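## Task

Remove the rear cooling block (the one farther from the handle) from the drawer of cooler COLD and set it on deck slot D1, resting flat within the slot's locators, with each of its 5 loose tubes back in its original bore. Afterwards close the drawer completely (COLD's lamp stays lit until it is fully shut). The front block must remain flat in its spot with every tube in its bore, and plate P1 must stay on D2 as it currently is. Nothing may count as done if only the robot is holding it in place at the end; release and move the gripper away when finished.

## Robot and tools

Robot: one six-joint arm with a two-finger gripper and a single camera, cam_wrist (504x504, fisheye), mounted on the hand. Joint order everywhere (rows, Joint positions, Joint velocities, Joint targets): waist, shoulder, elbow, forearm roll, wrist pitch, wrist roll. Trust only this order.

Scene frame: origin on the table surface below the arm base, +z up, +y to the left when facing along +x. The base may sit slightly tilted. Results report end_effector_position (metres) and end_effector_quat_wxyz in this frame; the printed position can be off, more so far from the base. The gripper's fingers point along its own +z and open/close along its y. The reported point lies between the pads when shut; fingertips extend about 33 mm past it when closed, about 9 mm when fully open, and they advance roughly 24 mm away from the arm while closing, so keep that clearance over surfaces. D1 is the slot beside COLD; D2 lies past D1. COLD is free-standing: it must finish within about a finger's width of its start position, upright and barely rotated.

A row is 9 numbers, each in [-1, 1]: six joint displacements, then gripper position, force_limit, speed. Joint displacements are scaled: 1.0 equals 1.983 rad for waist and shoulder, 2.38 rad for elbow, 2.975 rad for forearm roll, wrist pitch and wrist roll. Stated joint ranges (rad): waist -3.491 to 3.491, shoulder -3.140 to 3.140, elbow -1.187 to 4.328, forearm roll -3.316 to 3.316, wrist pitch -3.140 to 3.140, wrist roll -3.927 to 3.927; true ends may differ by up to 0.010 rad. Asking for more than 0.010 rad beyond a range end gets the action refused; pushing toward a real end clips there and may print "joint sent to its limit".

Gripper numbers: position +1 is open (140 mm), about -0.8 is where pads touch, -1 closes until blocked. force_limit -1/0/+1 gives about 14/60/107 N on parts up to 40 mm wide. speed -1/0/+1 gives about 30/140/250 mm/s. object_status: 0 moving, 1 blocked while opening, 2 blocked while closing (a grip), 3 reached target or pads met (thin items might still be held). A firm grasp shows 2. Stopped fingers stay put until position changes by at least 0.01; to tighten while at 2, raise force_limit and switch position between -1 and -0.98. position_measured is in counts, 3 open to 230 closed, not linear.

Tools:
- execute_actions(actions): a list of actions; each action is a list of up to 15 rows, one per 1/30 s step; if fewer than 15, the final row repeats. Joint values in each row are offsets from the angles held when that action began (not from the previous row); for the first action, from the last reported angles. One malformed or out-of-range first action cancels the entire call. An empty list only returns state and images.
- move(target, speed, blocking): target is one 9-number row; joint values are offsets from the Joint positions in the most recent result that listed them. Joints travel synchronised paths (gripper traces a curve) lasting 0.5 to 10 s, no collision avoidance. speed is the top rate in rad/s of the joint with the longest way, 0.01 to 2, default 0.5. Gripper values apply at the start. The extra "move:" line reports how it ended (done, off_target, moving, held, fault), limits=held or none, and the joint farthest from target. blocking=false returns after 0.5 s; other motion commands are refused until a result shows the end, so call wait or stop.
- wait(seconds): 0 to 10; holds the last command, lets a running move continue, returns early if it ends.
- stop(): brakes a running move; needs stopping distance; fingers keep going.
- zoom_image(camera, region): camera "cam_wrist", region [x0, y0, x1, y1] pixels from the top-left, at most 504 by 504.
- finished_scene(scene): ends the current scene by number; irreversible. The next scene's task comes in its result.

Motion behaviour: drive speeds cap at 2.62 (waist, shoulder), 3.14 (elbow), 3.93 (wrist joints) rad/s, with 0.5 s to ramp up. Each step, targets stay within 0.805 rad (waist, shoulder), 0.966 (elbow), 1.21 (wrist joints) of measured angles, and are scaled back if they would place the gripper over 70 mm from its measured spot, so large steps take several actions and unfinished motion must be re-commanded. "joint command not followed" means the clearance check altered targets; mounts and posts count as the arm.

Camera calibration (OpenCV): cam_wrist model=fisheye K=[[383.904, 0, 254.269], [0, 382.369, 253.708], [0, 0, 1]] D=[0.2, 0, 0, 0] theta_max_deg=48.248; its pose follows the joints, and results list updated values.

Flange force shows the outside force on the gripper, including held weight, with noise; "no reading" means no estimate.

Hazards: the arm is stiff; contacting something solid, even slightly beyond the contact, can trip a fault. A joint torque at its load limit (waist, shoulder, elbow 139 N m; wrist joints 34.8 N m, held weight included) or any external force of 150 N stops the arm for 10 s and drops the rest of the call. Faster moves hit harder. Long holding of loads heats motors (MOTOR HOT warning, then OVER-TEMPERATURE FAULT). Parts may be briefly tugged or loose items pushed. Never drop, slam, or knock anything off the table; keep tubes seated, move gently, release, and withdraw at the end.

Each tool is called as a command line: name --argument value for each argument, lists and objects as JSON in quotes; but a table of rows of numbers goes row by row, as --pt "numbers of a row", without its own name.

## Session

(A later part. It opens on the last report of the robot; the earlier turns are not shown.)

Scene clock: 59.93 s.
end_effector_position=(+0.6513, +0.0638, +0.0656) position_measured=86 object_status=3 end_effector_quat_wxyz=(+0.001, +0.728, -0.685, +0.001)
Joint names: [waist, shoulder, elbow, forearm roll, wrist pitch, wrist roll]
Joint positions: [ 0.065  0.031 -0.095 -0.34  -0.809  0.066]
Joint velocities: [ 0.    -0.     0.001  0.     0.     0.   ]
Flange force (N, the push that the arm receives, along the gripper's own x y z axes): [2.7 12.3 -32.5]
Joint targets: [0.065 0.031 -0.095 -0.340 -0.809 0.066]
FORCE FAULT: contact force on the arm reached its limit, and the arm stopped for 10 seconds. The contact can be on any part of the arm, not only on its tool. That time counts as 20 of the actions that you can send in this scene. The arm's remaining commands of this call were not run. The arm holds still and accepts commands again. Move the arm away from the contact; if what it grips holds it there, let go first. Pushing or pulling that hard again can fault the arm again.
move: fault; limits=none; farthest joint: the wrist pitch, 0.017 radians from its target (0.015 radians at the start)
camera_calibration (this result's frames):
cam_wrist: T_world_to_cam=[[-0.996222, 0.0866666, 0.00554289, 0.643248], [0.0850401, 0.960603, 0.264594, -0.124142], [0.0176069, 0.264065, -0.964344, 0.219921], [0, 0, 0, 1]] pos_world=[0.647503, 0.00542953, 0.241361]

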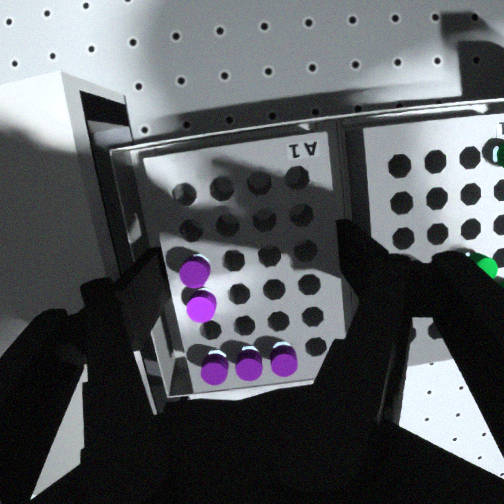

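move --target '[-0.0006,-0.0017,0,0,-0.0013,0,0.34,0,-0.5]' --speed 0.01

move --target '[0,0,0,0,0,0,0.26,-1,-1]'

zoom_image --camera "cam_wrist" --region '[40,170,400,400]'

Scene clock: 61.43 s.
end_effector_position=(+0.6511, +0.0638, +0.0675) position_measured=86 object_status=3 end_effector_quat_wxyz=(+0.002, +0.728, -0.685, +0.000)
Joint names: [waist, shoulder, elbow, forearm roll, wrist pitch, wrist roll]
Joint positions: [ 0.064  0.028 -0.095 -0.34  -0.813  0.066]
Joint velocities: [-0.    -0.    -0.001  0.001 -0.001  0.   ]
Flange force (N, the push that the arm receives, along the gripper's own x y z axes): [0.9 0.2 -4.2]
Joint targets: [0.064 0.028 -0.095 -0.340 -0.813 0.066]
move: done; limits=none; farthest joint: the waist, 0.000 radians from its target (0.001 radians at the start)
camera_calibration (this result's frames):
cam_wrist: T_world_to_cam=[[-0.996212, 0.086759, 0.00584918, 0.643069], [0.0852086, 0.960565, 0.264679, -0.124751], [0.0173448, 0.264175, -0.964319, 0.221955], [0, 0, 0, 1]] pos_world=[0.647413, 0.00540472, 0.243293]

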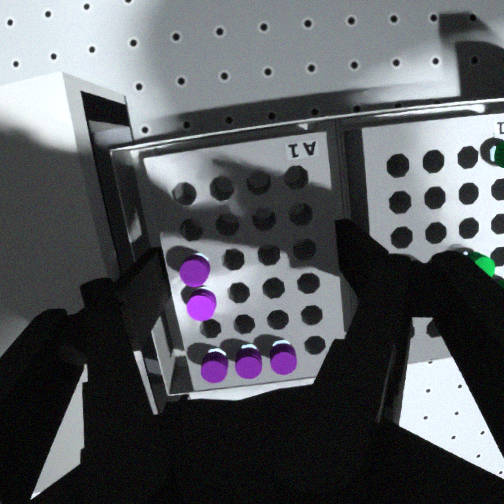

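Scene clock: 61.93 s.
end_effector_position=(+0.6511, +0.0638, +0.0675) position_measured=96 object_status=3 end_effector_quat_wxyz=(+0.002, +0.728, -0.685, +0.000)
Joint names: [waist, shoulder, elbow, forearm roll, wrist pitch, wrist roll]
Joint positions: [ 0.064  0.028 -0.095 -0.34  -0.813  0.066]
Joint velocities: [-0.     0.001  0.001  0.001 -0.     0.001]
Flange force (N, the push that the arm receives, along the gripper's own x y z axes): [-0.9 3.9 -5.6]
Joint targets: [0.064 0.028 -0.095 -0.340 -0.813 0.066]
move: done; limits=none; farthest joint: the waist, 0.000 radians from its target (0.000 radians at the start)
camera_calibration (this result's frames):
cam_wrist: T_world_to_cam=[[-0.996212, 0.0867593, 0.00588297, 0.643054], [0.0852178, 0.960564, 0.264677, -0.124759], [0.0173122, 0.264176, -0.964319, 0.221985], [0, 0, 0, 1]] pos_world=[0.647407, 0.00540479, 0.243302]

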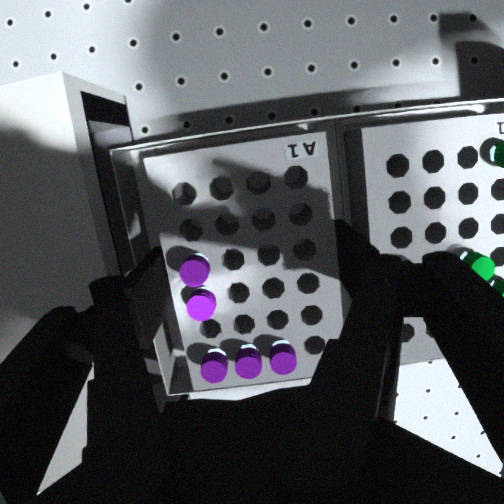

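Region (40, 170, 400, 400) of cam_wrist's 504x504 image, scaled by 1.400, with more detail than that image has; it fills the top 322 rows of this view, and the rest is white.

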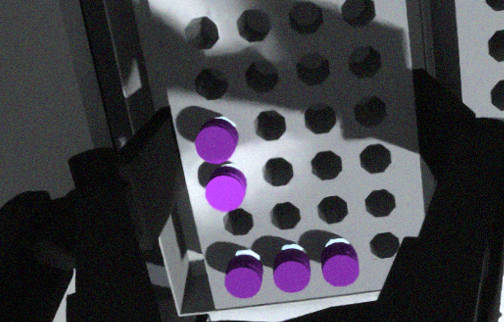

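move --target '[0.0004,0.0013,0,0,0.0009,0,0.26,-1,-1]' --speed 0.01

Scene clock: 62.93 s.
end_effector_position=(+0.6511, +0.0637, +0.0661) position_measured=96 object_status=3 end_effector_quat_wxyz=(+0.002, +0.728, -0.685, +0.000)
Joint names: [waist, shoulder, elbow, forearm roll, wrist pitch, wrist roll]
Joint positions: [ 0.064  0.03  -0.095 -0.34  -0.81   0.066]
Joint velocities: [-0.     0.    -0.001 -0.001  0.     0.   ]
Flange force (N, the push that the arm receives, along the gripper's own x y z axes): [1.4 -0.2 -3.6]
Joint targets: [0.064 0.030 -0.095 -0.340 -0.810 0.066]
move: done; limits=none; farthest joint: the waist, 0.000 radians from its target (0.001 radians at the start)
camera_calibration (this result's frames):
cam_wrist: T_world_to_cam=[[-0.99621, 0.0867774, 0.00588064, 0.643087], [0.0852372, 0.960603, 0.264531, -0.124316], [0.0173064, 0.26403, -0.964359, 0.22061], [0, 0, 0, 1]] pos_world=[0.647428, 0.00536509, 0.24185]

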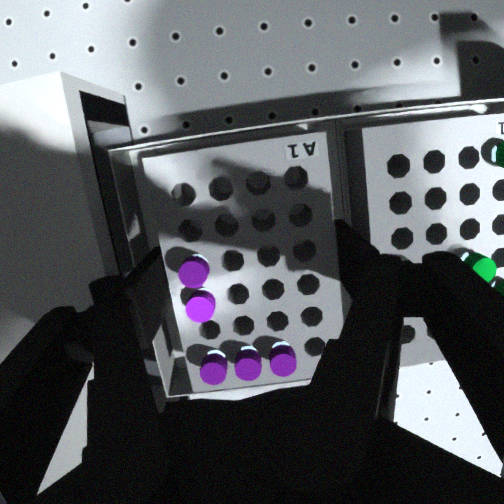

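move --target '[0.0006,0.0017,0,0,0.0013,0,0.26,-1,-1]' --speed 0.01

Scene clock: 63.90 s.
end_effector_position=(+0.6513, +0.0638, +0.0643) position_measured=96 object_status=3 end_effector_quat_wxyz=(+0.001, +0.728, -0.685, +0.001)
Joint names: [waist, shoulder, elbow, forearm roll, wrist pitch, wrist roll]
Joint positions: [ 0.066  0.033 -0.095 -0.34  -0.806  0.066]
Joint velocities: [ 0.     0.001  0.002 -0.001  0.001 -0.001]
Flange force (N, the push that the arm receives, along the gripper's own x y z axes): [-8.5 39.5 -100.1]
Joint targets: [0.066 0.034 -0.095 -0.340 -0.806 0.066]
move: done; limits=none; farthest joint: the waist, 0.000 radians from its target (0.001 radians at the start)
camera_calibration (this result's frames):
cam_wrist: T_world_to_cam=[[-0.996226, 0.0866343, 0.00534989, 0.643363], [0.0849595, 0.960633, 0.264511, -0.123727], [0.0177765, 0.263967, -0.964368, 0.218563], [0, 0, 0, 1]] pos_world=[0.647562, 0.00542564, 0.24006]

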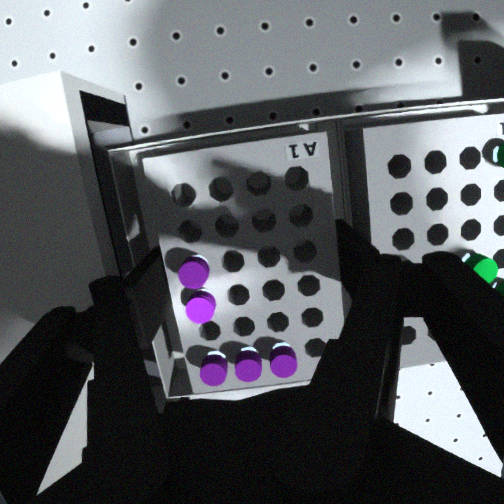

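The depth limit is about 0.066 m. Backing up slightly and gripping firmly there.

move --target '[-0.0008,-0.002,0,0,-0.0016,0,0.26,-1,-1]' --speed 0.01

move --target '[0,0,0,0,0,0,-1,0.7,-1]'

Scene clock: 65.43 s.
end_effector_position=(+0.6511, +0.0636, +0.0665) position_measured=96 object_status=3 end_effector_quat_wxyz=(+0.002, +0.728, -0.685, +0.000)
Joint names: [waist, shoulder, elbow, forearm roll, wrist pitch, wrist roll]
Joint positions: [ 0.064  0.03  -0.095 -0.34  -0.811  0.066]
Joint velocities: [-0.    -0.002 -0.001 -0.001 -0.001  0.   ]
Flange force (N, the push that the arm receives, along the gripper's own x y z axes): [2.5 -0.3 -4.5]
Joint targets: [0.064 0.029 -0.095 -0.340 -0.811 0.066]
move: done; limits=none; farthest joint: the shoulder, 0.001 radians from its target (0.005 radians at the start)
camera_calibration (this result's frames):
cam_wrist: T_world_to_cam=[[-0.996197, 0.0869194, 0.00598105, 0.643027], [0.0854019, 0.960607, 0.264462, -0.124439], [0.0172414, 0.263967, -0.964378, 0.221115], [0, 0, 0, 1]] pos_world=[0.647397, 0.00527854, 0.242302]

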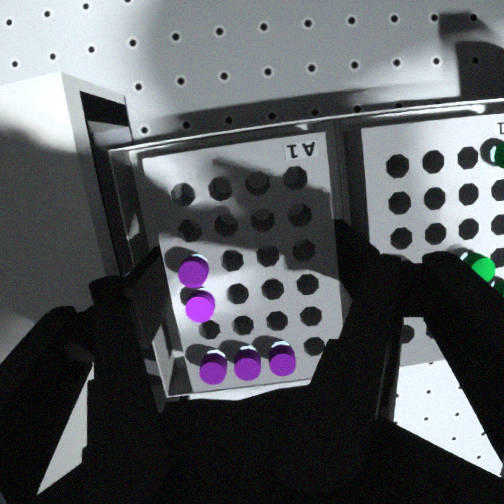

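Scene clock: 65.93 s.
end_effector_position=(+0.6511, +0.0636, +0.0666) position_measured=106 object_status=2 end_effector_quat_wxyz=(+0.002, +0.728, -0.685, +0.001)
Joint names: [waist, shoulder, elbow, forearm roll, wrist pitch, wrist roll]
Joint positions: [ 0.064  0.029 -0.095 -0.34  -0.811  0.066]
Joint velocities: [-0.     0.    -0.001  0.     0.    -0.   ]
Flange force (N, the push that the arm receives, along the gripper's own x y z axes): [-2.0 1.8 -27.1]
Joint targets: [0.064 0.030 -0.095 -0.340 -0.811 0.066]
move: done; limits=none; farthest joint: the shoulder, 0.001 radians from its target (0.000 radians at the start)
camera_calibration (this result's frames):
cam_wrist: T_world_to_cam=[[-0.996199, 0.0869068, 0.00583292, 0.643077], [0.0853501, 0.960604, 0.26449, -0.124447], [0.0173829, 0.263983, -0.964371, 0.221108], [0, 0, 0, 1]] pos_world=[0.647411, 0.00528781, 0.242394]

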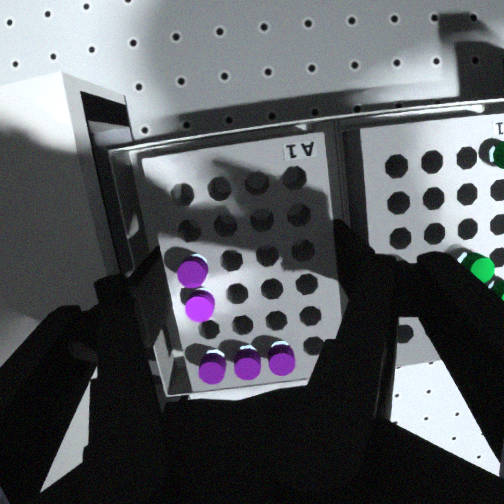

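move --target '[-0.0156,-0.048,0.0038,0.0013,-0.0356,-0.0013,-1,0.7,-1]' --speed 0.05

move --target '[-0.0252,-0.0726,-0.0067,-0.001,-0.0474,-0.004,-1,0.7,-1]' --speed 0.1

Scene clock: 68.80 s.
end_effector_position=(+0.6513, +0.0660, +0.1244) position_measured=106 object_status=2 end_effector_quat_wxyz=(-0.000, +0.729, -0.685, +0.001)
Joint names: [waist, shoulder, elbow, forearm roll, wrist pitch, wrist roll]
Joint positions: [ 0.033 -0.066 -0.086 -0.337 -0.917  0.062]
Joint velocities: [ 0.    -0.001  0.    -0.    -0.001 -0.   ]
Flange force (N, the push that the arm receives, along the gripper's own x y z axes): [0.0 2.8 2.2]
Joint targets: [0.033 -0.066 -0.086 -0.337 -0.917 0.062]
move: done; limits=none; farthest joint: the shoulder, 0.001 radians from its target (0.096 radians at the start)
camera_calibration (this result's frames):
cam_wrist: T_world_to_cam=[[-0.996329, 0.0855372, 0.00340148, 0.6432], [0.0833384, 0.960102, 0.266943, -0.140949], [0.0195678, 0.266247, -0.963706, 0.274539], [0, 0, 0, 1]] pos_world=[0.647213, 0.00721291, 0.300013]

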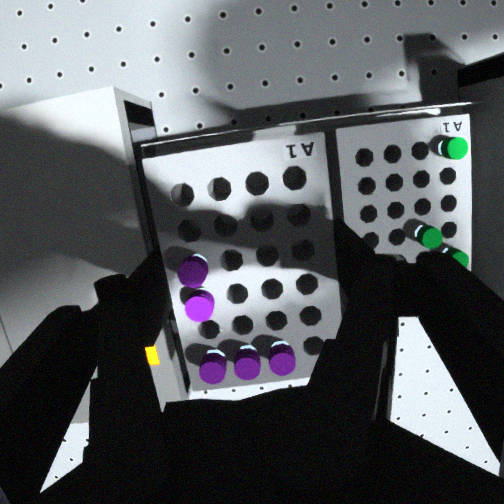

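Scene clock: 70.60 s.
end_effector_position=(+0.6296, +0.0643, +0.2011) position_measured=106 object_status=2 end_effector_quat_wxyz=(+0.002, +0.723, -0.691, +0.000)
Joint names: [waist, shoulder, elbow, forearm roll, wrist pitch, wrist roll]
Joint positions: [-0.017 -0.21  -0.102 -0.34  -1.058  0.05 ]
Joint velocities: [-0.001 -0.    -0.001 -0.    -0.001  0.   ]
Flange force (N, the push that the arm receives, along the gripper's own x y z axes): [-0.6 3.3 3.0]
Joint targets: [-0.017 -0.210 -0.102 -0.340 -1.058 0.050]
move: done; limits=none; farthest joint: the waist, 0.000 radians from its target (0.050 radians at the start)
camera_calibration (this result's frames):
cam_wrist: T_world_to_cam=[[-0.99479, 0.101713, 0.00687937, 0.61876], [0.0998969, 0.959125, 0.264763, -0.167906], [0.0203315, 0.264071, -0.964289, 0.349089], [0, 0, 0, 1]] pos_world=[0.625212, 0.00592259, 0.376821]

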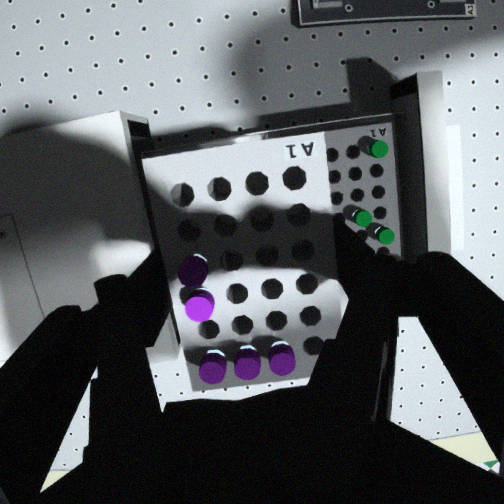

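move --target '[-0.2975,0.0789,-0.0744,-0.1197,-0.0032,-0.2706,-1,0.7,-1]' --speed 0.25

zoom_image --camera "cam_wrist" --region '[120,70,360,190]'

Scene clock: 75.17 s.
end_effector_position=(+0.4903, -0.1508, +0.1706) position_measured=106 object_status=2 end_effector_quat_wxyz=(-0.000, -0.018, +1.000, -0.002)
Joint names: [waist, shoulder, elbow, forearm roll, wrist pitch, wrist roll]
Joint positions: [-0.607 -0.053 -0.279 -0.696 -1.067 -0.755]
Joint velocities: [-0.001 -0.     0.    -0.001 -0.    -0.001]
Flange force (N, the push that the arm receives, along the gripper's own x y z axes): [2.3 1.1 4.7]
Joint targets: [-0.607 -0.053 -0.279 -0.696 -1.067 -0.755]
move: done; limits=none; farthest joint: the waist, 0.000 radians from its target (0.590 radians at the start)
camera_calibration (this result's frames):
cam_wrist: T_world_to_cam=[[0.112146, 0.993692, 0.000657419, 0.0951391], [0.957455, -0.108233, 0.267518, -0.521513], [0.265901, -0.0293716, -0.963553, 0.214529], [0, 0, 0, 1]] pos_world=[0.431612, -0.144683, 0.346161]

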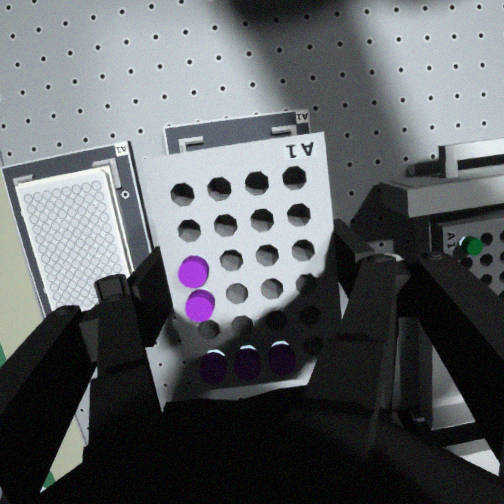

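Region (120, 70, 360, 190) of cam_wrist's 504x504 image, scaled by 2.100, with more detail than that image has.

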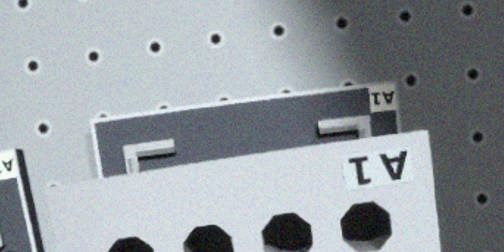

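move --target '[0.0386,0.0546,-0.0133,-0.0158,0.0515,0.0084,-1,0.7,-1]' --speed 0.08

zoom_image --camera "cam_wrist" --region '[120,70,360,190]'

Scene clock: 78.73 s.
end_effector_position=(+0.4842, -0.1552, +0.1003) position_measured=106 object_status=2 end_effector_quat_wxyz=(-0.000, -0.008, +1.000, -0.002)
Joint names: [waist, shoulder, elbow, forearm roll, wrist pitch, wrist roll]
Joint positions: [-0.53   0.055 -0.311 -0.743 -0.914 -0.73 ]
Joint velocities: [ 0.001  0.002 -0.    -0.     0.001  0.   ]
Flange force (N, the push that the arm receives, along the gripper's own x y z axes): [0.3 0.4 5.0]
Joint targets: [-0.530 0.055 -0.311 -0.743 -0.914 -0.730]
move: done; limits=none; farthest joint: the waist, 0.000 radians from its target (0.077 radians at the start)
camera_calibration (this result's frames):
cam_wrist: T_world_to_cam=[[0.131362, 0.991334, 0.00107443, 0.0904844], [0.955163, -0.126859, 0.267528, -0.499162], [0.265346, -0.0341168, -0.963549, 0.147798], [0, 0, 0, 1]] pos_world=[0.425677, -0.147981, 0.275853]

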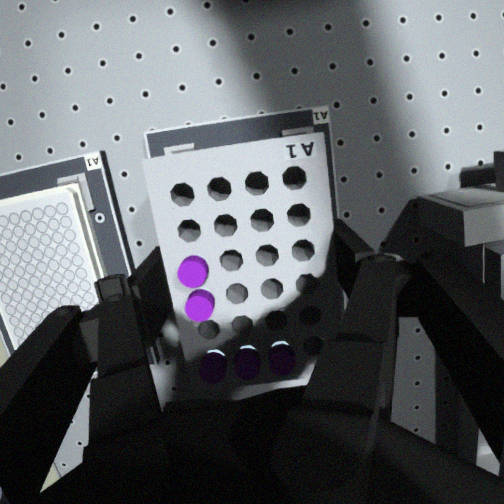

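Region (120, 70, 360, 190) of cam_wrist's 504x504 image, scaled by 2.100, with more detail than that image has.

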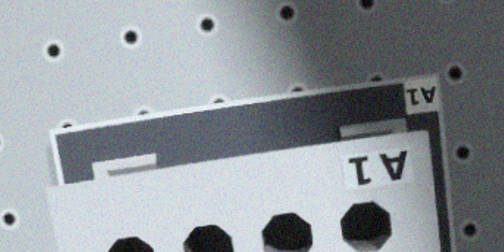

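move --target '[0.0169,0.0247,0.0017,-0.0065,0.0178,0.0034,-1,0.7,-1]' --speed 0.03

zoom_image --camera "cam_wrist" --region '[120,70,360,190]'

Scene clock: 82.07 s.
end_effector_position=(+0.4859, -0.1548, +0.0731) position_measured=106 object_status=2 end_effector_quat_wxyz=(-0.001, -0.008, +1.000, -0.001)
Joint names: [waist, shoulder, elbow, forearm roll, wrist pitch, wrist roll]
Joint positions: [-0.497  0.104 -0.306 -0.762 -0.861 -0.72 ]
Joint velocities: [ 0.001  0.001 -0.001 -0.001  0.001  0.001]
Flange force (N, the push that the arm receives, along the gripper's own x y z axes): [1.3 4.5 4.2]
Joint targets: [-0.497 0.104 -0.306 -0.762 -0.861 -0.720]
move: done; limits=none; farthest joint: the waist, 0.000 radians from its target (0.034 radians at the start)
camera_calibration (this result's frames):
cam_wrist: T_world_to_cam=[[0.131683, 0.99129, 0.00180527, 0.0897193], [0.955295, -0.127387, 0.266804, -0.493506], [0.26471, -0.033409, -0.963749, 0.121622], [0, 0, 0, 1]] pos_world=[0.427434, -0.147741, 0.248721]

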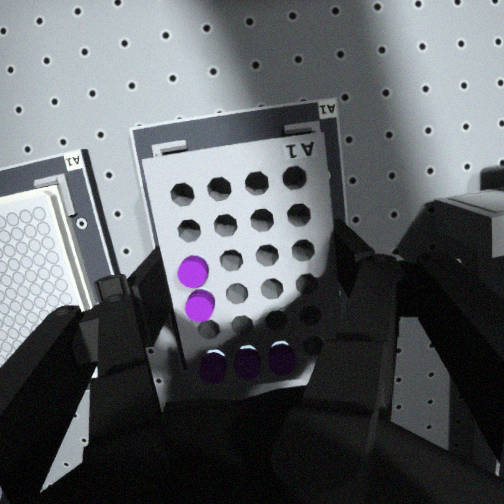

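Region (120, 70, 360, 190) of cam_wrist's 504x504 image, scaled by 2.100, with more detail than that image has.

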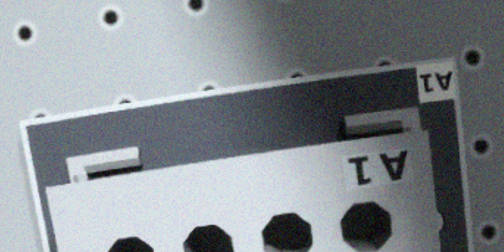

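move --target '[0.0017,0.0039,0,-0.0011,0.0027,0.0009,-1,0.7,-1]' --speed 0.01

move --target '[0.0012,0.0017,0,-0.0005,0.0013,0.0002,-1,0.7,-1]' --speed 0.01

Scene clock: 83.60 s.
end_effector_position=(+0.4855, -0.1555, +0.0693) position_measured=106 object_status=2 end_effector_quat_wxyz=(-0.001, -0.008, +1.000, -0.002)
Joint names: [waist, shoulder, elbow, forearm roll, wrist pitch, wrist roll]
Joint positions: [-0.494  0.111 -0.306 -0.765 -0.854 -0.717]
Joint velocities: [ 0.001  0.002 -0.    -0.001  0.002  0.   ]
Flange force (N, the push that the arm receives, along the gripper's own x y z axes): [21.8 36.4 -119.2]
Joint targets: [-0.494 0.112 -0.306 -0.765 -0.853 -0.717]
move: done; limits=none; farthest joint: the wrist pitch, 0.001 radians from its target (0.008 radians at the start)
camera_calibration (this result's frames):
cam_wrist: T_world_to_cam=[[0.132319, 0.991207, 0.00106983, 0.0901217], [0.955228, -0.127804, 0.266845, -0.492257], [0.264635, -0.0342868, -0.963739, 0.117982], [0, 0, 0, 1]] pos_world=[0.42707, -0.148197, 0.244963]

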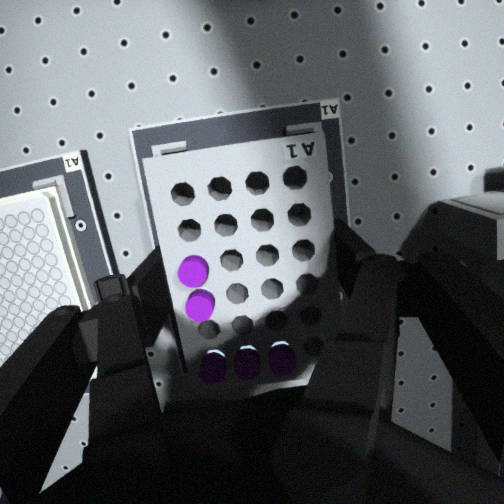

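Scene clock: 93.83 s.
end_effector_position=(+0.4850, -0.1548, +0.0695) position_measured=106 object_status=2 end_effector_quat_wxyz=(-0.001, -0.008, +1.000, -0.001)
Joint names: [waist, shoulder, elbow, forearm roll, wrist pitch, wrist roll]
Joint positions: [-0.494  0.111 -0.306 -0.765 -0.856 -0.717]
Joint velocities: [ 0.     0.     0.     0.001 -0.     0.   ]
Flange force (N, the push that the arm receives, along the gripper's own x y z axes): [12.4 1.1 -11.1]
Joint targets: [-0.494 0.111 -0.306 -0.765 -0.856 -0.717]
FORCE FAULT: contact force on the arm reached its limit, and the arm stopped for 10 seconds. The contact can be on any part of the arm, not only on its tool. That time counts as 20 of the actions that you can send in this scene. The arm's remaining commands of this call were not run. The arm holds still and accepts commands again. Move the arm away from the contact; if what it grips holds it there, let go first. Pushing or pulling that hard again can fault the arm again.
move: fault; limits=none; farthest joint: the wrist pitch, 0.006 radians from its target (0.003 radians at the start)
camera_calibration (this result's frames):
cam_wrist: T_world_to_cam=[[0.132203, 0.991219, 0.00260109, 0.0895068], [0.955608, -0.12815, 0.265314, -0.491878], [0.263317, -0.0325898, -0.964159, 0.119213], [0, 0, 0, 1]] pos_world=[0.426819, -0.14787, 0.245209]

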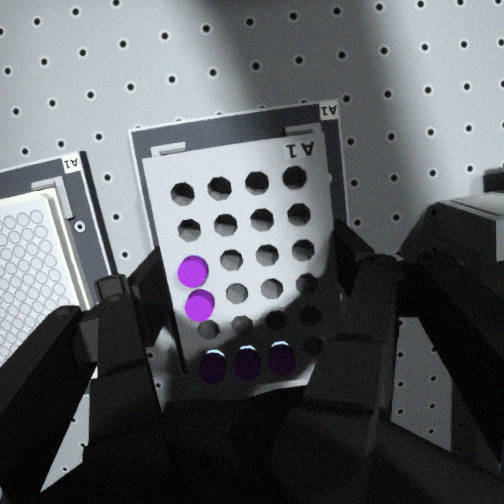

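move --target '[-0.0012,-0.0017,0,0.0005,-0.0013,-0.0002,-1,0.7,-1]' --speed 0.01

move --target '[-0.0005,-0.001,-0.0018,-0.0005,0.0006,0.0006,-1,0.7,-1]' --speed 0.01

zoom_image --camera "cam_wrist" --region '[120,70,360,190]'

Scene clock: 95.50 s.
end_effector_position=(+0.4851, -0.1549, +0.0714) position_measured=106 object_status=2 end_effector_quat_wxyz=(-0.001, -0.008, +1.000, -0.001)
Joint names: [waist, shoulder, elbow, forearm roll, wrist pitch, wrist roll]
Joint positions: [-0.496  0.108 -0.306 -0.764 -0.86  -0.717]
Joint velocities: [-0.    -0.001  0.001 -0.001 -0.    -0.   ]
Flange force (N, the push that the arm receives, along the gripper's own x y z axes): [1.4 3.2 2.7]
Joint targets: [-0.496 0.108 -0.306 -0.764 -0.860 -0.717]
move: done; limits=none; farthest joint: the waist, 0.000 radians from its target (0.003 radians at the start)
camera_calibration (this result's frames):
cam_wrist: T_world_to_cam=[[0.131896, 0.99126, 0.00263612, 0.0897208], [0.955619, -0.127859, 0.265415, -0.49243], [0.263433, -0.032488, -0.964131, 0.121017], [0, 0, 0, 1]] pos_world=[0.426861, -0.147967, 0.247138]

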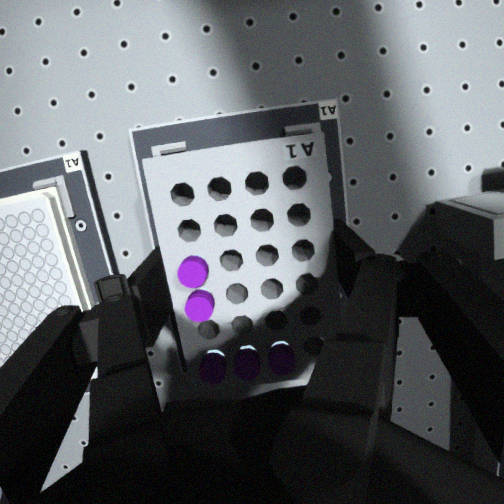

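Scene clock: 96.20 s.
end_effector_position=(+0.4835, -0.1549, +0.0715) position_measured=106 object_status=2 end_effector_quat_wxyz=(-0.001, -0.007, +1.000, -0.001)
Joint names: [waist, shoulder, elbow, forearm roll, wrist pitch, wrist roll]
Joint positions: [-0.497  0.106 -0.311 -0.765 -0.858 -0.716]
Joint velocities: [-0.    -0.    -0.001 -0.     0.     0.   ]
Flange force (N, the push that the arm receives, along the gripper's own x y z axes): [-0.2 -0.2 3.2]
Joint targets: [-0.497 0.106 -0.311 -0.765 -0.858 -0.716]
move: done; limits=none; farthest joint: the waist, 0.000 radians from its target (0.001 radians at the start)
camera_calibration (this result's frames):
cam_wrist: T_world_to_cam=[[0.133009, 0.991113, 0.00211265, 0.0893916], [0.955351, -0.128777, 0.265935, -0.490976], [0.263844, -0.0333535, -0.963989, 0.121157], [0, 0, 0, 1]] pos_world=[0.425198, -0.147782, 0.247173]

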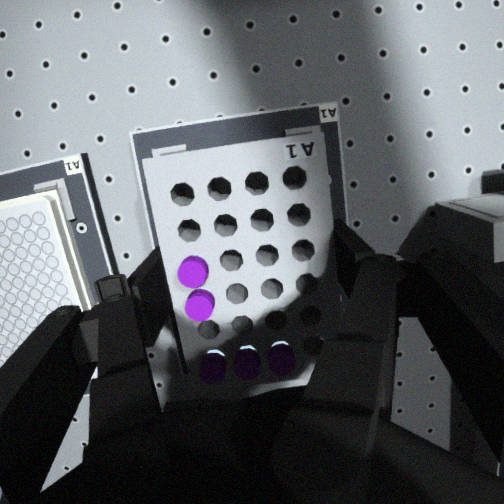

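Region (120, 70, 360, 190) of cam_wrist's 504x504 image, scaled by 2.100, with more detail than that image has.

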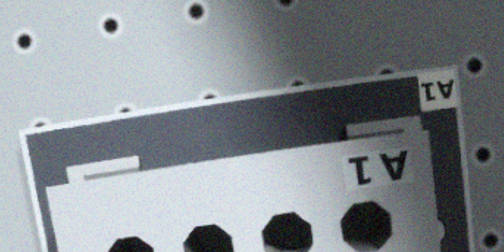

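move --target '[0.0009,0.0013,0,-0.0004,0.001,0.0002,-1,0.7,-1]' --speed 0.01

Scene clock: 97.23 s.
end_effector_position=(+0.4834, -0.1548, +0.0700) position_measured=106 object_status=2 end_effector_quat_wxyz=(-0.001, -0.007, +1.000, -0.001)
Joint names: [waist, shoulder, elbow, forearm roll, wrist pitch, wrist roll]
Joint positions: [-0.495  0.108 -0.311 -0.766 -0.855 -0.715]
Joint velocities: [-0.    -0.     0.001 -0.     0.    -0.   ]
Flange force (N, the push that the arm receives, along the gripper's own x y z axes): [-2.2 -0.3 -2.0]
Joint targets: [-0.495 0.108 -0.311 -0.766 -0.855 -0.715]
move: done; limits=none; farthest joint: the waist, 0.000 radians from its target (0.002 radians at the start)
camera_calibration (this result's frames):
cam_wrist: T_world_to_cam=[[0.133186, 0.991089, 0.00207985, 0.0892626], [0.955337, -0.12894, 0.265906, -0.49054], [0.263805, -0.0334281, -0.963997, 0.119773], [0, 0, 0, 1]] pos_world=[0.425146, -0.147713, 0.245713]

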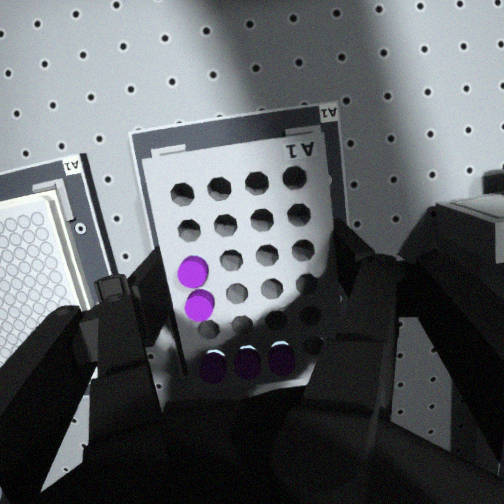

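move --target '[0.0004,0.0006,0,-0.0002,0.0005,0.0001,-1,0.7,-1]' --speed 0.01

Scene clock: 98.23 s.
end_effector_position=(+0.4835, -0.1548, +0.0694) position_measured=106 object_status=2 end_effector_quat_wxyz=(-0.001, -0.007, +1.000, -0.001)
Joint names: [waist, shoulder, elbow, forearm roll, wrist pitch, wrist roll]
Joint positions: [-0.495  0.109 -0.311 -0.767 -0.854 -0.715]
Joint velocities: [-0.     0.001 -0.002  0.     0.     0.   ]
Flange force (N, the push that the arm receives, along the gripper's own x y z axes): [-10.2 2.1 -15.3]
Joint targets: [-0.495 0.109 -0.311 -0.767 -0.854 -0.715]
move: done; limits=none; farthest joint: the waist, 0.000 radians from its target (0.001 radians at the start)
camera_calibration (this result's frames):
cam_wrist: T_world_to_cam=[[0.133249, 0.991081, 0.00198749, 0.0892444], [0.955284, -0.12897, 0.266081, -0.490419], [0.263964, -0.0335564, -0.963949, 0.119027], [0, 0, 0, 1]] pos_world=[0.425179, -0.147704, 0.245049]

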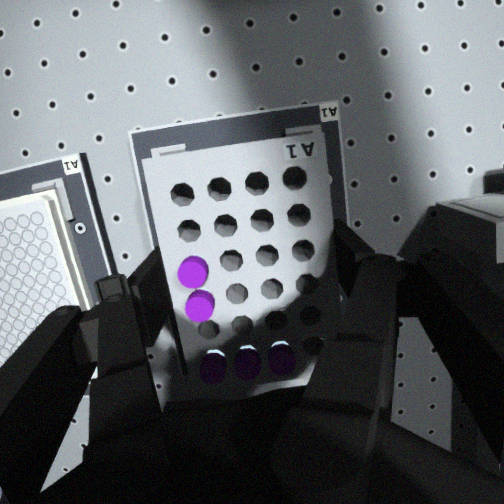

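move --target '[0.0003,0.0006,0.0011,0.0003,-0.0004,-0.0003,-1,0.7,-1]' --speed 0.01

move --target '[0.0004,0.0006,0,-0.0002,0.0005,0.0001,-1,0.7,-1]' --speed 0.01

Scene clock: 99.77 s.
end_effector_position=(+0.4844, -0.1548, +0.0693) position_measured=106 object_status=2 end_effector_quat_wxyz=(-0.001, -0.008, +1.000, -0.001)
Joint names: [waist, shoulder, elbow, forearm roll, wrist pitch, wrist roll]
Joint positions: [-0.494  0.111 -0.308 -0.766 -0.855 -0.716]
Joint velocities: [-0.    -0.001  0.002  0.    -0.     0.   ]
Flange force (N, the push that the arm receives, along the gripper's own x y z axes): [7.5 -0.4 -1.2]
Joint targets: [-0.494 0.111 -0.308 -0.766 -0.855 -0.716]
move: done; limits=none; farthest joint: the waist, 0.000 radians from its target (0.000 radians at the start)
camera_calibration (this result's frames):
cam_wrist: T_world_to_cam=[[0.132419, 0.991191, 0.00241912, 0.0894749], [0.955494, -0.128299, 0.265651, -0.491241], [0.263621, -0.0328658, -0.964066, 0.119018], [0, 0, 0, 1]] pos_world=[0.426154, -0.147801, 0.245023]

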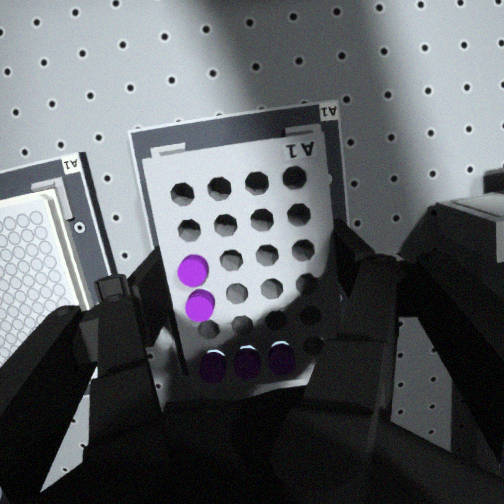

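Scene clock: 100.47 s.
end_effector_position=(+0.4844, -0.1549, +0.0687) position_measured=106 object_status=2 end_effector_quat_wxyz=(-0.001, -0.008, +1.000, -0.001)
Joint names: [waist, shoulder, elbow, forearm roll, wrist pitch, wrist roll]
Joint positions: [-0.493  0.112 -0.308 -0.766 -0.853 -0.715]
Joint velocities: [ 0.    -0.     0.002 -0.001  0.     0.   ]
Flange force (N, the push that the arm receives, along the gripper's own x y z axes): [18.5 6.9 -19.7]
Joint targets: [-0.493 0.112 -0.308 -0.767 -0.853 -0.715]
move: done; limits=none; farthest joint: the waist, 0.000 radians from its target (0.001 radians at the start)
camera_calibration (this result's frames):
cam_wrist: T_world_to_cam=[[0.132397, 0.991194, 0.00222206, 0.089567], [0.955496, -0.128224, 0.265682, -0.491061], [0.263627, -0.0330522, -0.964058, 0.118359], [0, 0, 0, 1]] pos_world=[0.426146, -0.147832, 0.244372]

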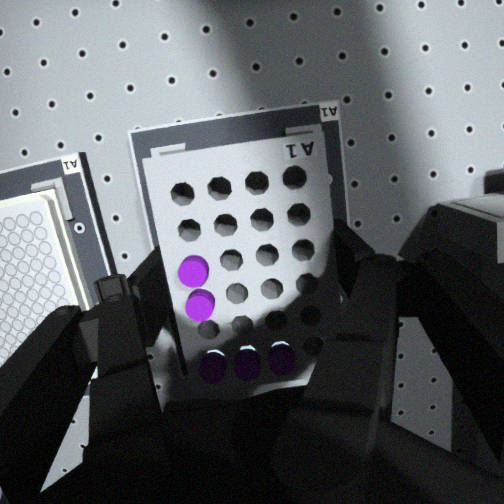

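The slot centre lies between the last two contacts, so I'm shifting back about 0.45 mm.

move --target '[-0.00015,-0.0003,-0.0006,-0.00015,0.0002,0.00015,-1,0.7,-1]' --speed 0.01

move --target '[0.0004,0.0006,0,-0.0002,0.0005,0.0001,-1,0.7,-1]' --speed 0.01

Scene clock: 101.73 s.
end_effector_position=(+0.4839, -0.1549, +0.0686) position_measured=106 object_status=2 end_effector_quat_wxyz=(-0.001, -0.007, +1.000, -0.001)
Joint names: [waist, shoulder, elbow, forearm roll, wrist pitch, wrist roll]
Joint positions: [-0.494  0.111 -0.31  -0.767 -0.853 -0.715]
Joint velocities: [ 0.  0. -0.  0.  0. -0.]
Flange force (N, the push that the arm receives, along the gripper's own x y z axes): [1.3 -1.4 1.6]
Joint targets: [-0.494 0.111 -0.310 -0.767 -0.853 -0.715]
move: done; limits=none; farthest joint: the waist, 0.000 radians from its target (0.000 radians at the start)
camera_calibration (this result's frames):
cam_wrist: T_world_to_cam=[[0.132972, 0.991118, 0.00206504, 0.0893534], [0.955376, -0.128731, 0.265865, -0.490581], [0.26377, -0.0333799, -0.964008, 0.118337], [0, 0, 0, 1]] pos_world=[0.425595, -0.147763, 0.244322]

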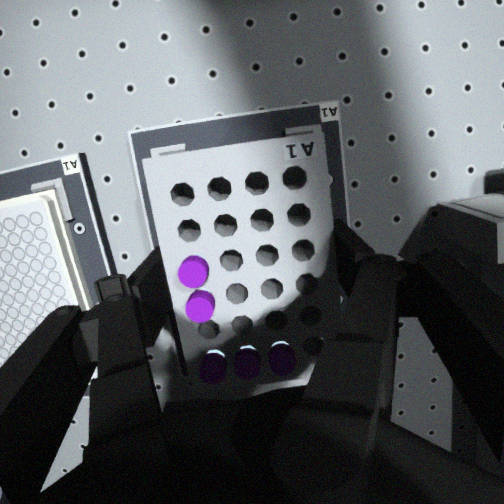

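Scene clock: 102.43 s.
end_effector_position=(+0.4839, -0.1549, +0.0679) position_measured=106 object_status=2 end_effector_quat_wxyz=(-0.001, -0.007, +1.000, -0.001)
Joint names: [waist, shoulder, elbow, forearm roll, wrist pitch, wrist roll]
Joint positions: [-0.493  0.112 -0.31  -0.767 -0.851 -0.715]
Joint velocities: [ 0.     0.001 -0.    -0.     0.     0.   ]
Flange force (N, the push that the arm receives, along the gripper's own x y z axes): [2.0 1.4 3.2]
Joint targets: [-0.493 0.112 -0.310 -0.767 -0.851 -0.715]
move: done; limits=none; farthest joint: the waist, 0.000 radians from its target (0.000 radians at the start)
camera_calibration (this result's frames):
cam_wrist: T_world_to_cam=[[0.133097, 0.991101, 0.0019947, 0.0893011], [0.955342, -0.128831, 0.265939, -0.490388], [0.263829, -0.0334902, -0.963988, 0.117637], [0, 0, 0, 1]] pos_world=[0.425567, -0.147744, 0.243636]

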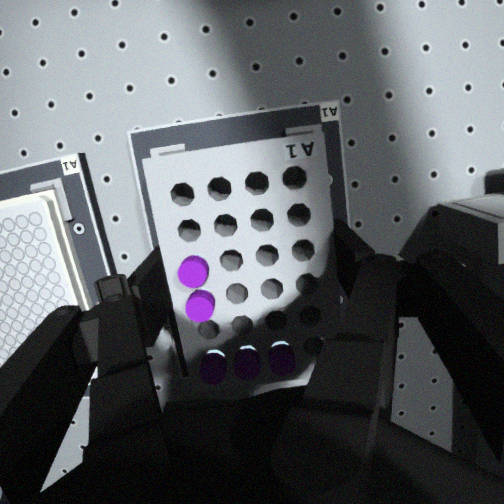

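move --target '[0.001,0.0015,0,-0.0004,0.0011,0.0002,-1,0.7,-1]' --speed 0.01

move --target '[0.0006,0.0009,0,-0.0002,0.0007,0.0001,-1,0.7,-1]' --speed 0.01

Scene clock: 103.43 s.
end_effector_position=(+0.4837, -0.1549, +0.0663) position_measured=106 object_status=2 end_effector_quat_wxyz=(-0.001, -0.007, +1.000, -0.001)
Joint names: [waist, shoulder, elbow, forearm roll, wrist pitch, wrist roll]
Joint positions: [-0.491  0.115 -0.31  -0.769 -0.848 -0.714]
Joint velocities: [ 0.    -0.001 -0.001 -0.001  0.    -0.   ]
Flange force (N, the push that the arm receives, along the gripper's own x y z axes): [1.1 1.3 2.0]
Joint targets: [-0.491 0.115 -0.310 -0.769 -0.848 -0.714]
move: done; limits=none; farthest joint: the waist, 0.000 radians from its target (0.002 radians at the start)
camera_calibration (this result's frames):
cam_wrist: T_world_to_cam=[[0.133322, 0.991071, 0.00190402, 0.0891952], [0.955377, -0.129031, 0.265716, -0.489847], [0.26359, -0.0336069, -0.964049, 0.116172], [0, 0, 0, 1]] pos_world=[0.425475, -0.1477, 0.241986]

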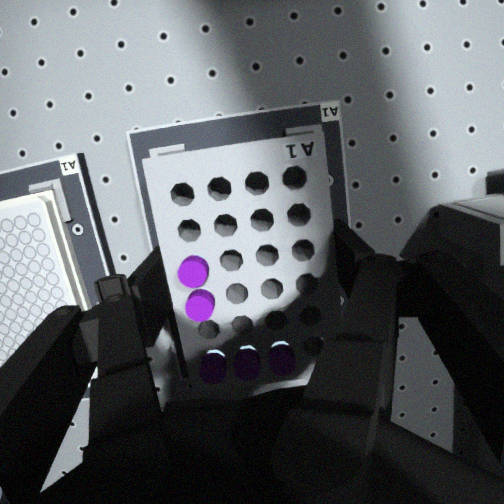

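Scene clock: 104.13 s.
end_effector_position=(+0.4837, -0.1549, +0.0654) position_measured=106 object_status=2 end_effector_quat_wxyz=(-0.001, -0.007, +1.000, -0.001)
Joint names: [waist, shoulder, elbow, forearm roll, wrist pitch, wrist roll]
Joint positions: [-0.49   0.117 -0.31  -0.769 -0.846 -0.714]
Joint velocities: [-0.     0.    -0.     0.     0.001  0.001]
Flange force (N, the push that the arm receives, along the gripper's own x y z axes): [-2.2 7.0 -33.5]
Joint targets: [-0.490 0.117 -0.310 -0.769 -0.846 -0.714]
move: done; limits=none; farthest joint: the waist, 0.000 radians from its target (0.001 radians at the start)
camera_calibration (this result's frames):
cam_wrist: T_world_to_cam=[[0.133332, 0.99107, 0.00167371, 0.0892536], [0.955388, -0.128981, 0.265704, -0.489596], [0.263547, -0.0338279, -0.964053, 0.115273], [0, 0, 0, 1]] pos_world=[0.425474, -0.147706, 0.241068]

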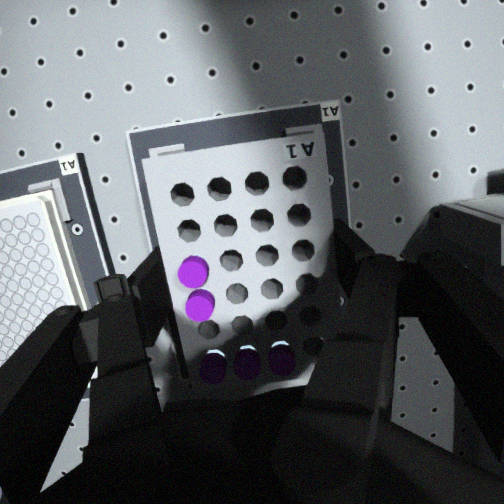

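move --target '[0,0,0,0,0,0,0.35,0,-0.7]'

move --target '[-0.02,-0.031,0,0.009,-0.023,-0.005,0.35,0,0]' --speed 0.1

move --target '[-0.039,-0.06,0.013,0.0155,-0.054,-0.009,0.35,0,0]' --speed 0.3

move --target '[0.4297,-0.26,-0.2244,0.1546,0.148,-0.307,-1,0,0.5]' --speed 0.6

Scene clock: 105.77 s.
end_effector_position=(+0.4837, -0.1548, +0.0653) position_measured=85 object_status=3 end_effector_quat_wxyz=(-0.001, -0.007, +1.000, -0.001)
Joint names: [waist, shoulder, elbow, forearm roll, wrist pitch, wrist roll]
Joint positions: [-0.49   0.117 -0.31  -0.769 -0.846 -0.714]
Joint velocities: [-0.    -0.    -0.001 -0.    -0.     0.   ]
Flange force (N, the push that the arm receives, along the gripper's own x y z axes): [-0.4 -1.9 -4.5]
Joint targets: [-0.490 0.117 -0.310 -0.769 -0.846 -0.714]
move: done; limits=none; farthest joint: the waist, 0.000 radians from its target (0.000 radians at the start)
camera_calibration (this result's frames):
cam_wrist: T_world_to_cam=[[0.133495, 0.991048, 0.00182146, 0.0891017], [0.955346, -0.129175, 0.26576, -0.48958], [0.263616, -0.0337376, -0.964037, 0.115219], [0, 0, 0, 1]] pos_world=[0.42545, -0.147658, 0.241024]

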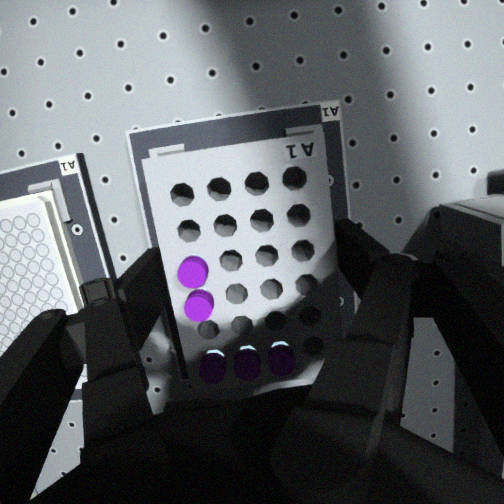

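Scene clock: 106.83 s.
end_effector_position=(+0.4848, -0.1547, +0.1000) position_measured=85 object_status=3 end_effector_quat_wxyz=(-0.000, -0.009, +1.000, -0.001)
Joint names: [waist, shoulder, elbow, forearm roll, wrist pitch, wrist roll]
Joint positions: [-0.529  0.056 -0.31  -0.743 -0.914 -0.729]
Joint velocities: [-0.001 -0.001 -0.002  0.    -0.001 -0.001]
Flange force (N, the push that the arm receives, along the gripper's own x y z axes): [0.2 -2.3 -4.2]
Joint targets: [-0.529 0.055 -0.310 -0.743 -0.914 -0.729]
move: done; limits=none; farthest joint: the waist, 0.000 radians from its target (0.040 radians at the start)
camera_calibration (this result's frames):
cam_wrist: T_world_to_cam=[[0.129121, 0.991627, 0.00172841, 0.0910184], [0.955447, -0.124876, 0.267447, -0.499373], [0.265424, -0.0328816, -0.963571, 0.147594], [0, 0, 0, 1]] pos_world=[0.426197, -0.147763, 0.275615]

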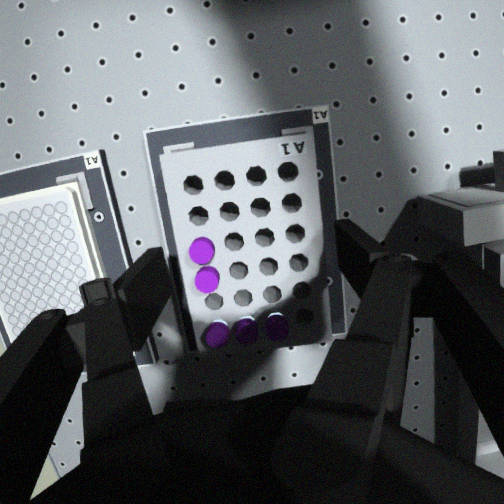

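Scene clock: 107.80 s.
end_effector_position=(+0.4918, -0.1471, +0.1742) position_measured=85 object_status=3 end_effector_quat_wxyz=(+0.001, -0.020, +1.000, -0.001)
Joint names: [waist, shoulder, elbow, forearm roll, wrist pitch, wrist roll]
Joint positions: [-0.607 -0.063 -0.279 -0.697 -1.075 -0.755]
Joint velocities: [-0.001 -0.001  0.    -0.    -0.001 -0.   ]
Flange force (N, the push that the arm receives, along the gripper's own x y z axes): [1.7 0.2 -4.9]
Joint targets: [-0.607 -0.063 -0.279 -0.697 -1.075 -0.755]
move: done; limits=none; farthest joint: the waist, 0.000 radians from its target (0.077 radians at the start)
camera_calibration (this result's frames):
cam_wrist: T_world_to_cam=[[0.107081, 0.994243, 0.00375306, 0.0932689], [0.957167, -0.104107, 0.270172, -0.523239], [0.269007, -0.0253379, -0.962805, 0.216624], [0, 0, 0, 1]] pos_world=[0.432567, -0.141716, 0.349581]

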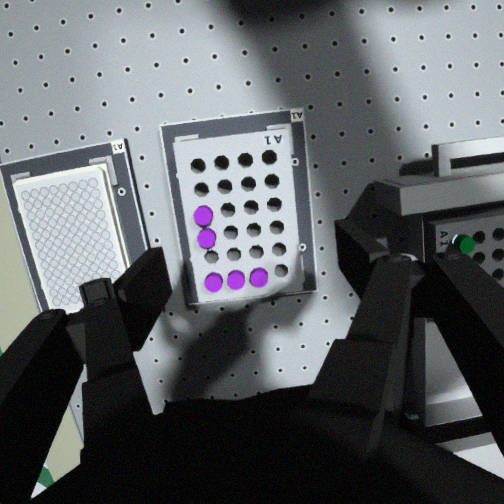

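Scene clock: 109.87 s.
end_effector_position=(+0.4140, +0.0591, +0.1191) position_measured=233 object_status=3 end_effector_quat_wxyz=(+0.009, -0.046, +0.999, +0.007)
Joint names: [waist, shoulder, elbow, forearm roll, wrist pitch, wrist roll]
Joint positions: [ 0.246 -0.579 -0.813 -0.237 -0.635 -1.669]
Joint velocities: [ 0.001 -0.001 -0.002  0.001  0.001 -0.001]
Flange force (N, the push that the arm receives, along the gripper's own x y z axes): no reading
Joint targets: [0.246 -0.579 -0.813 -0.237 -0.635 -1.669]
move: done; limits=none; farthest joint: the waist, 0.000 radians from its target (0.852 radians at the start)
camera_calibration (this result's frames):
cam_wrist: T_world_to_cam=[[0.0559722, 0.998233, 0.0199269, -0.0841653], [0.957187, -0.0593265, 0.283325, -0.416631], [0.284007, 0.00321549, -0.958817, 0.181427], [0, 0, 0, 1]] pos_world=[0.351978, 0.058716, 0.293674]

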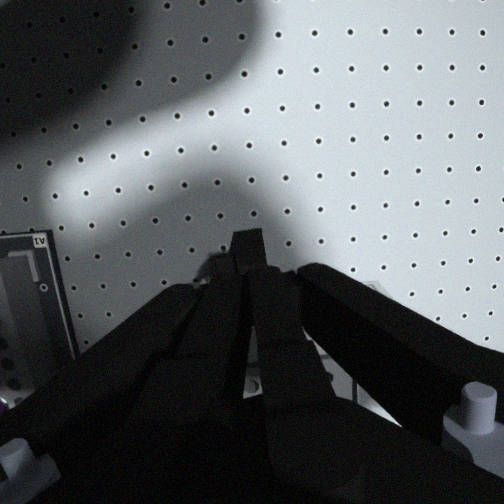

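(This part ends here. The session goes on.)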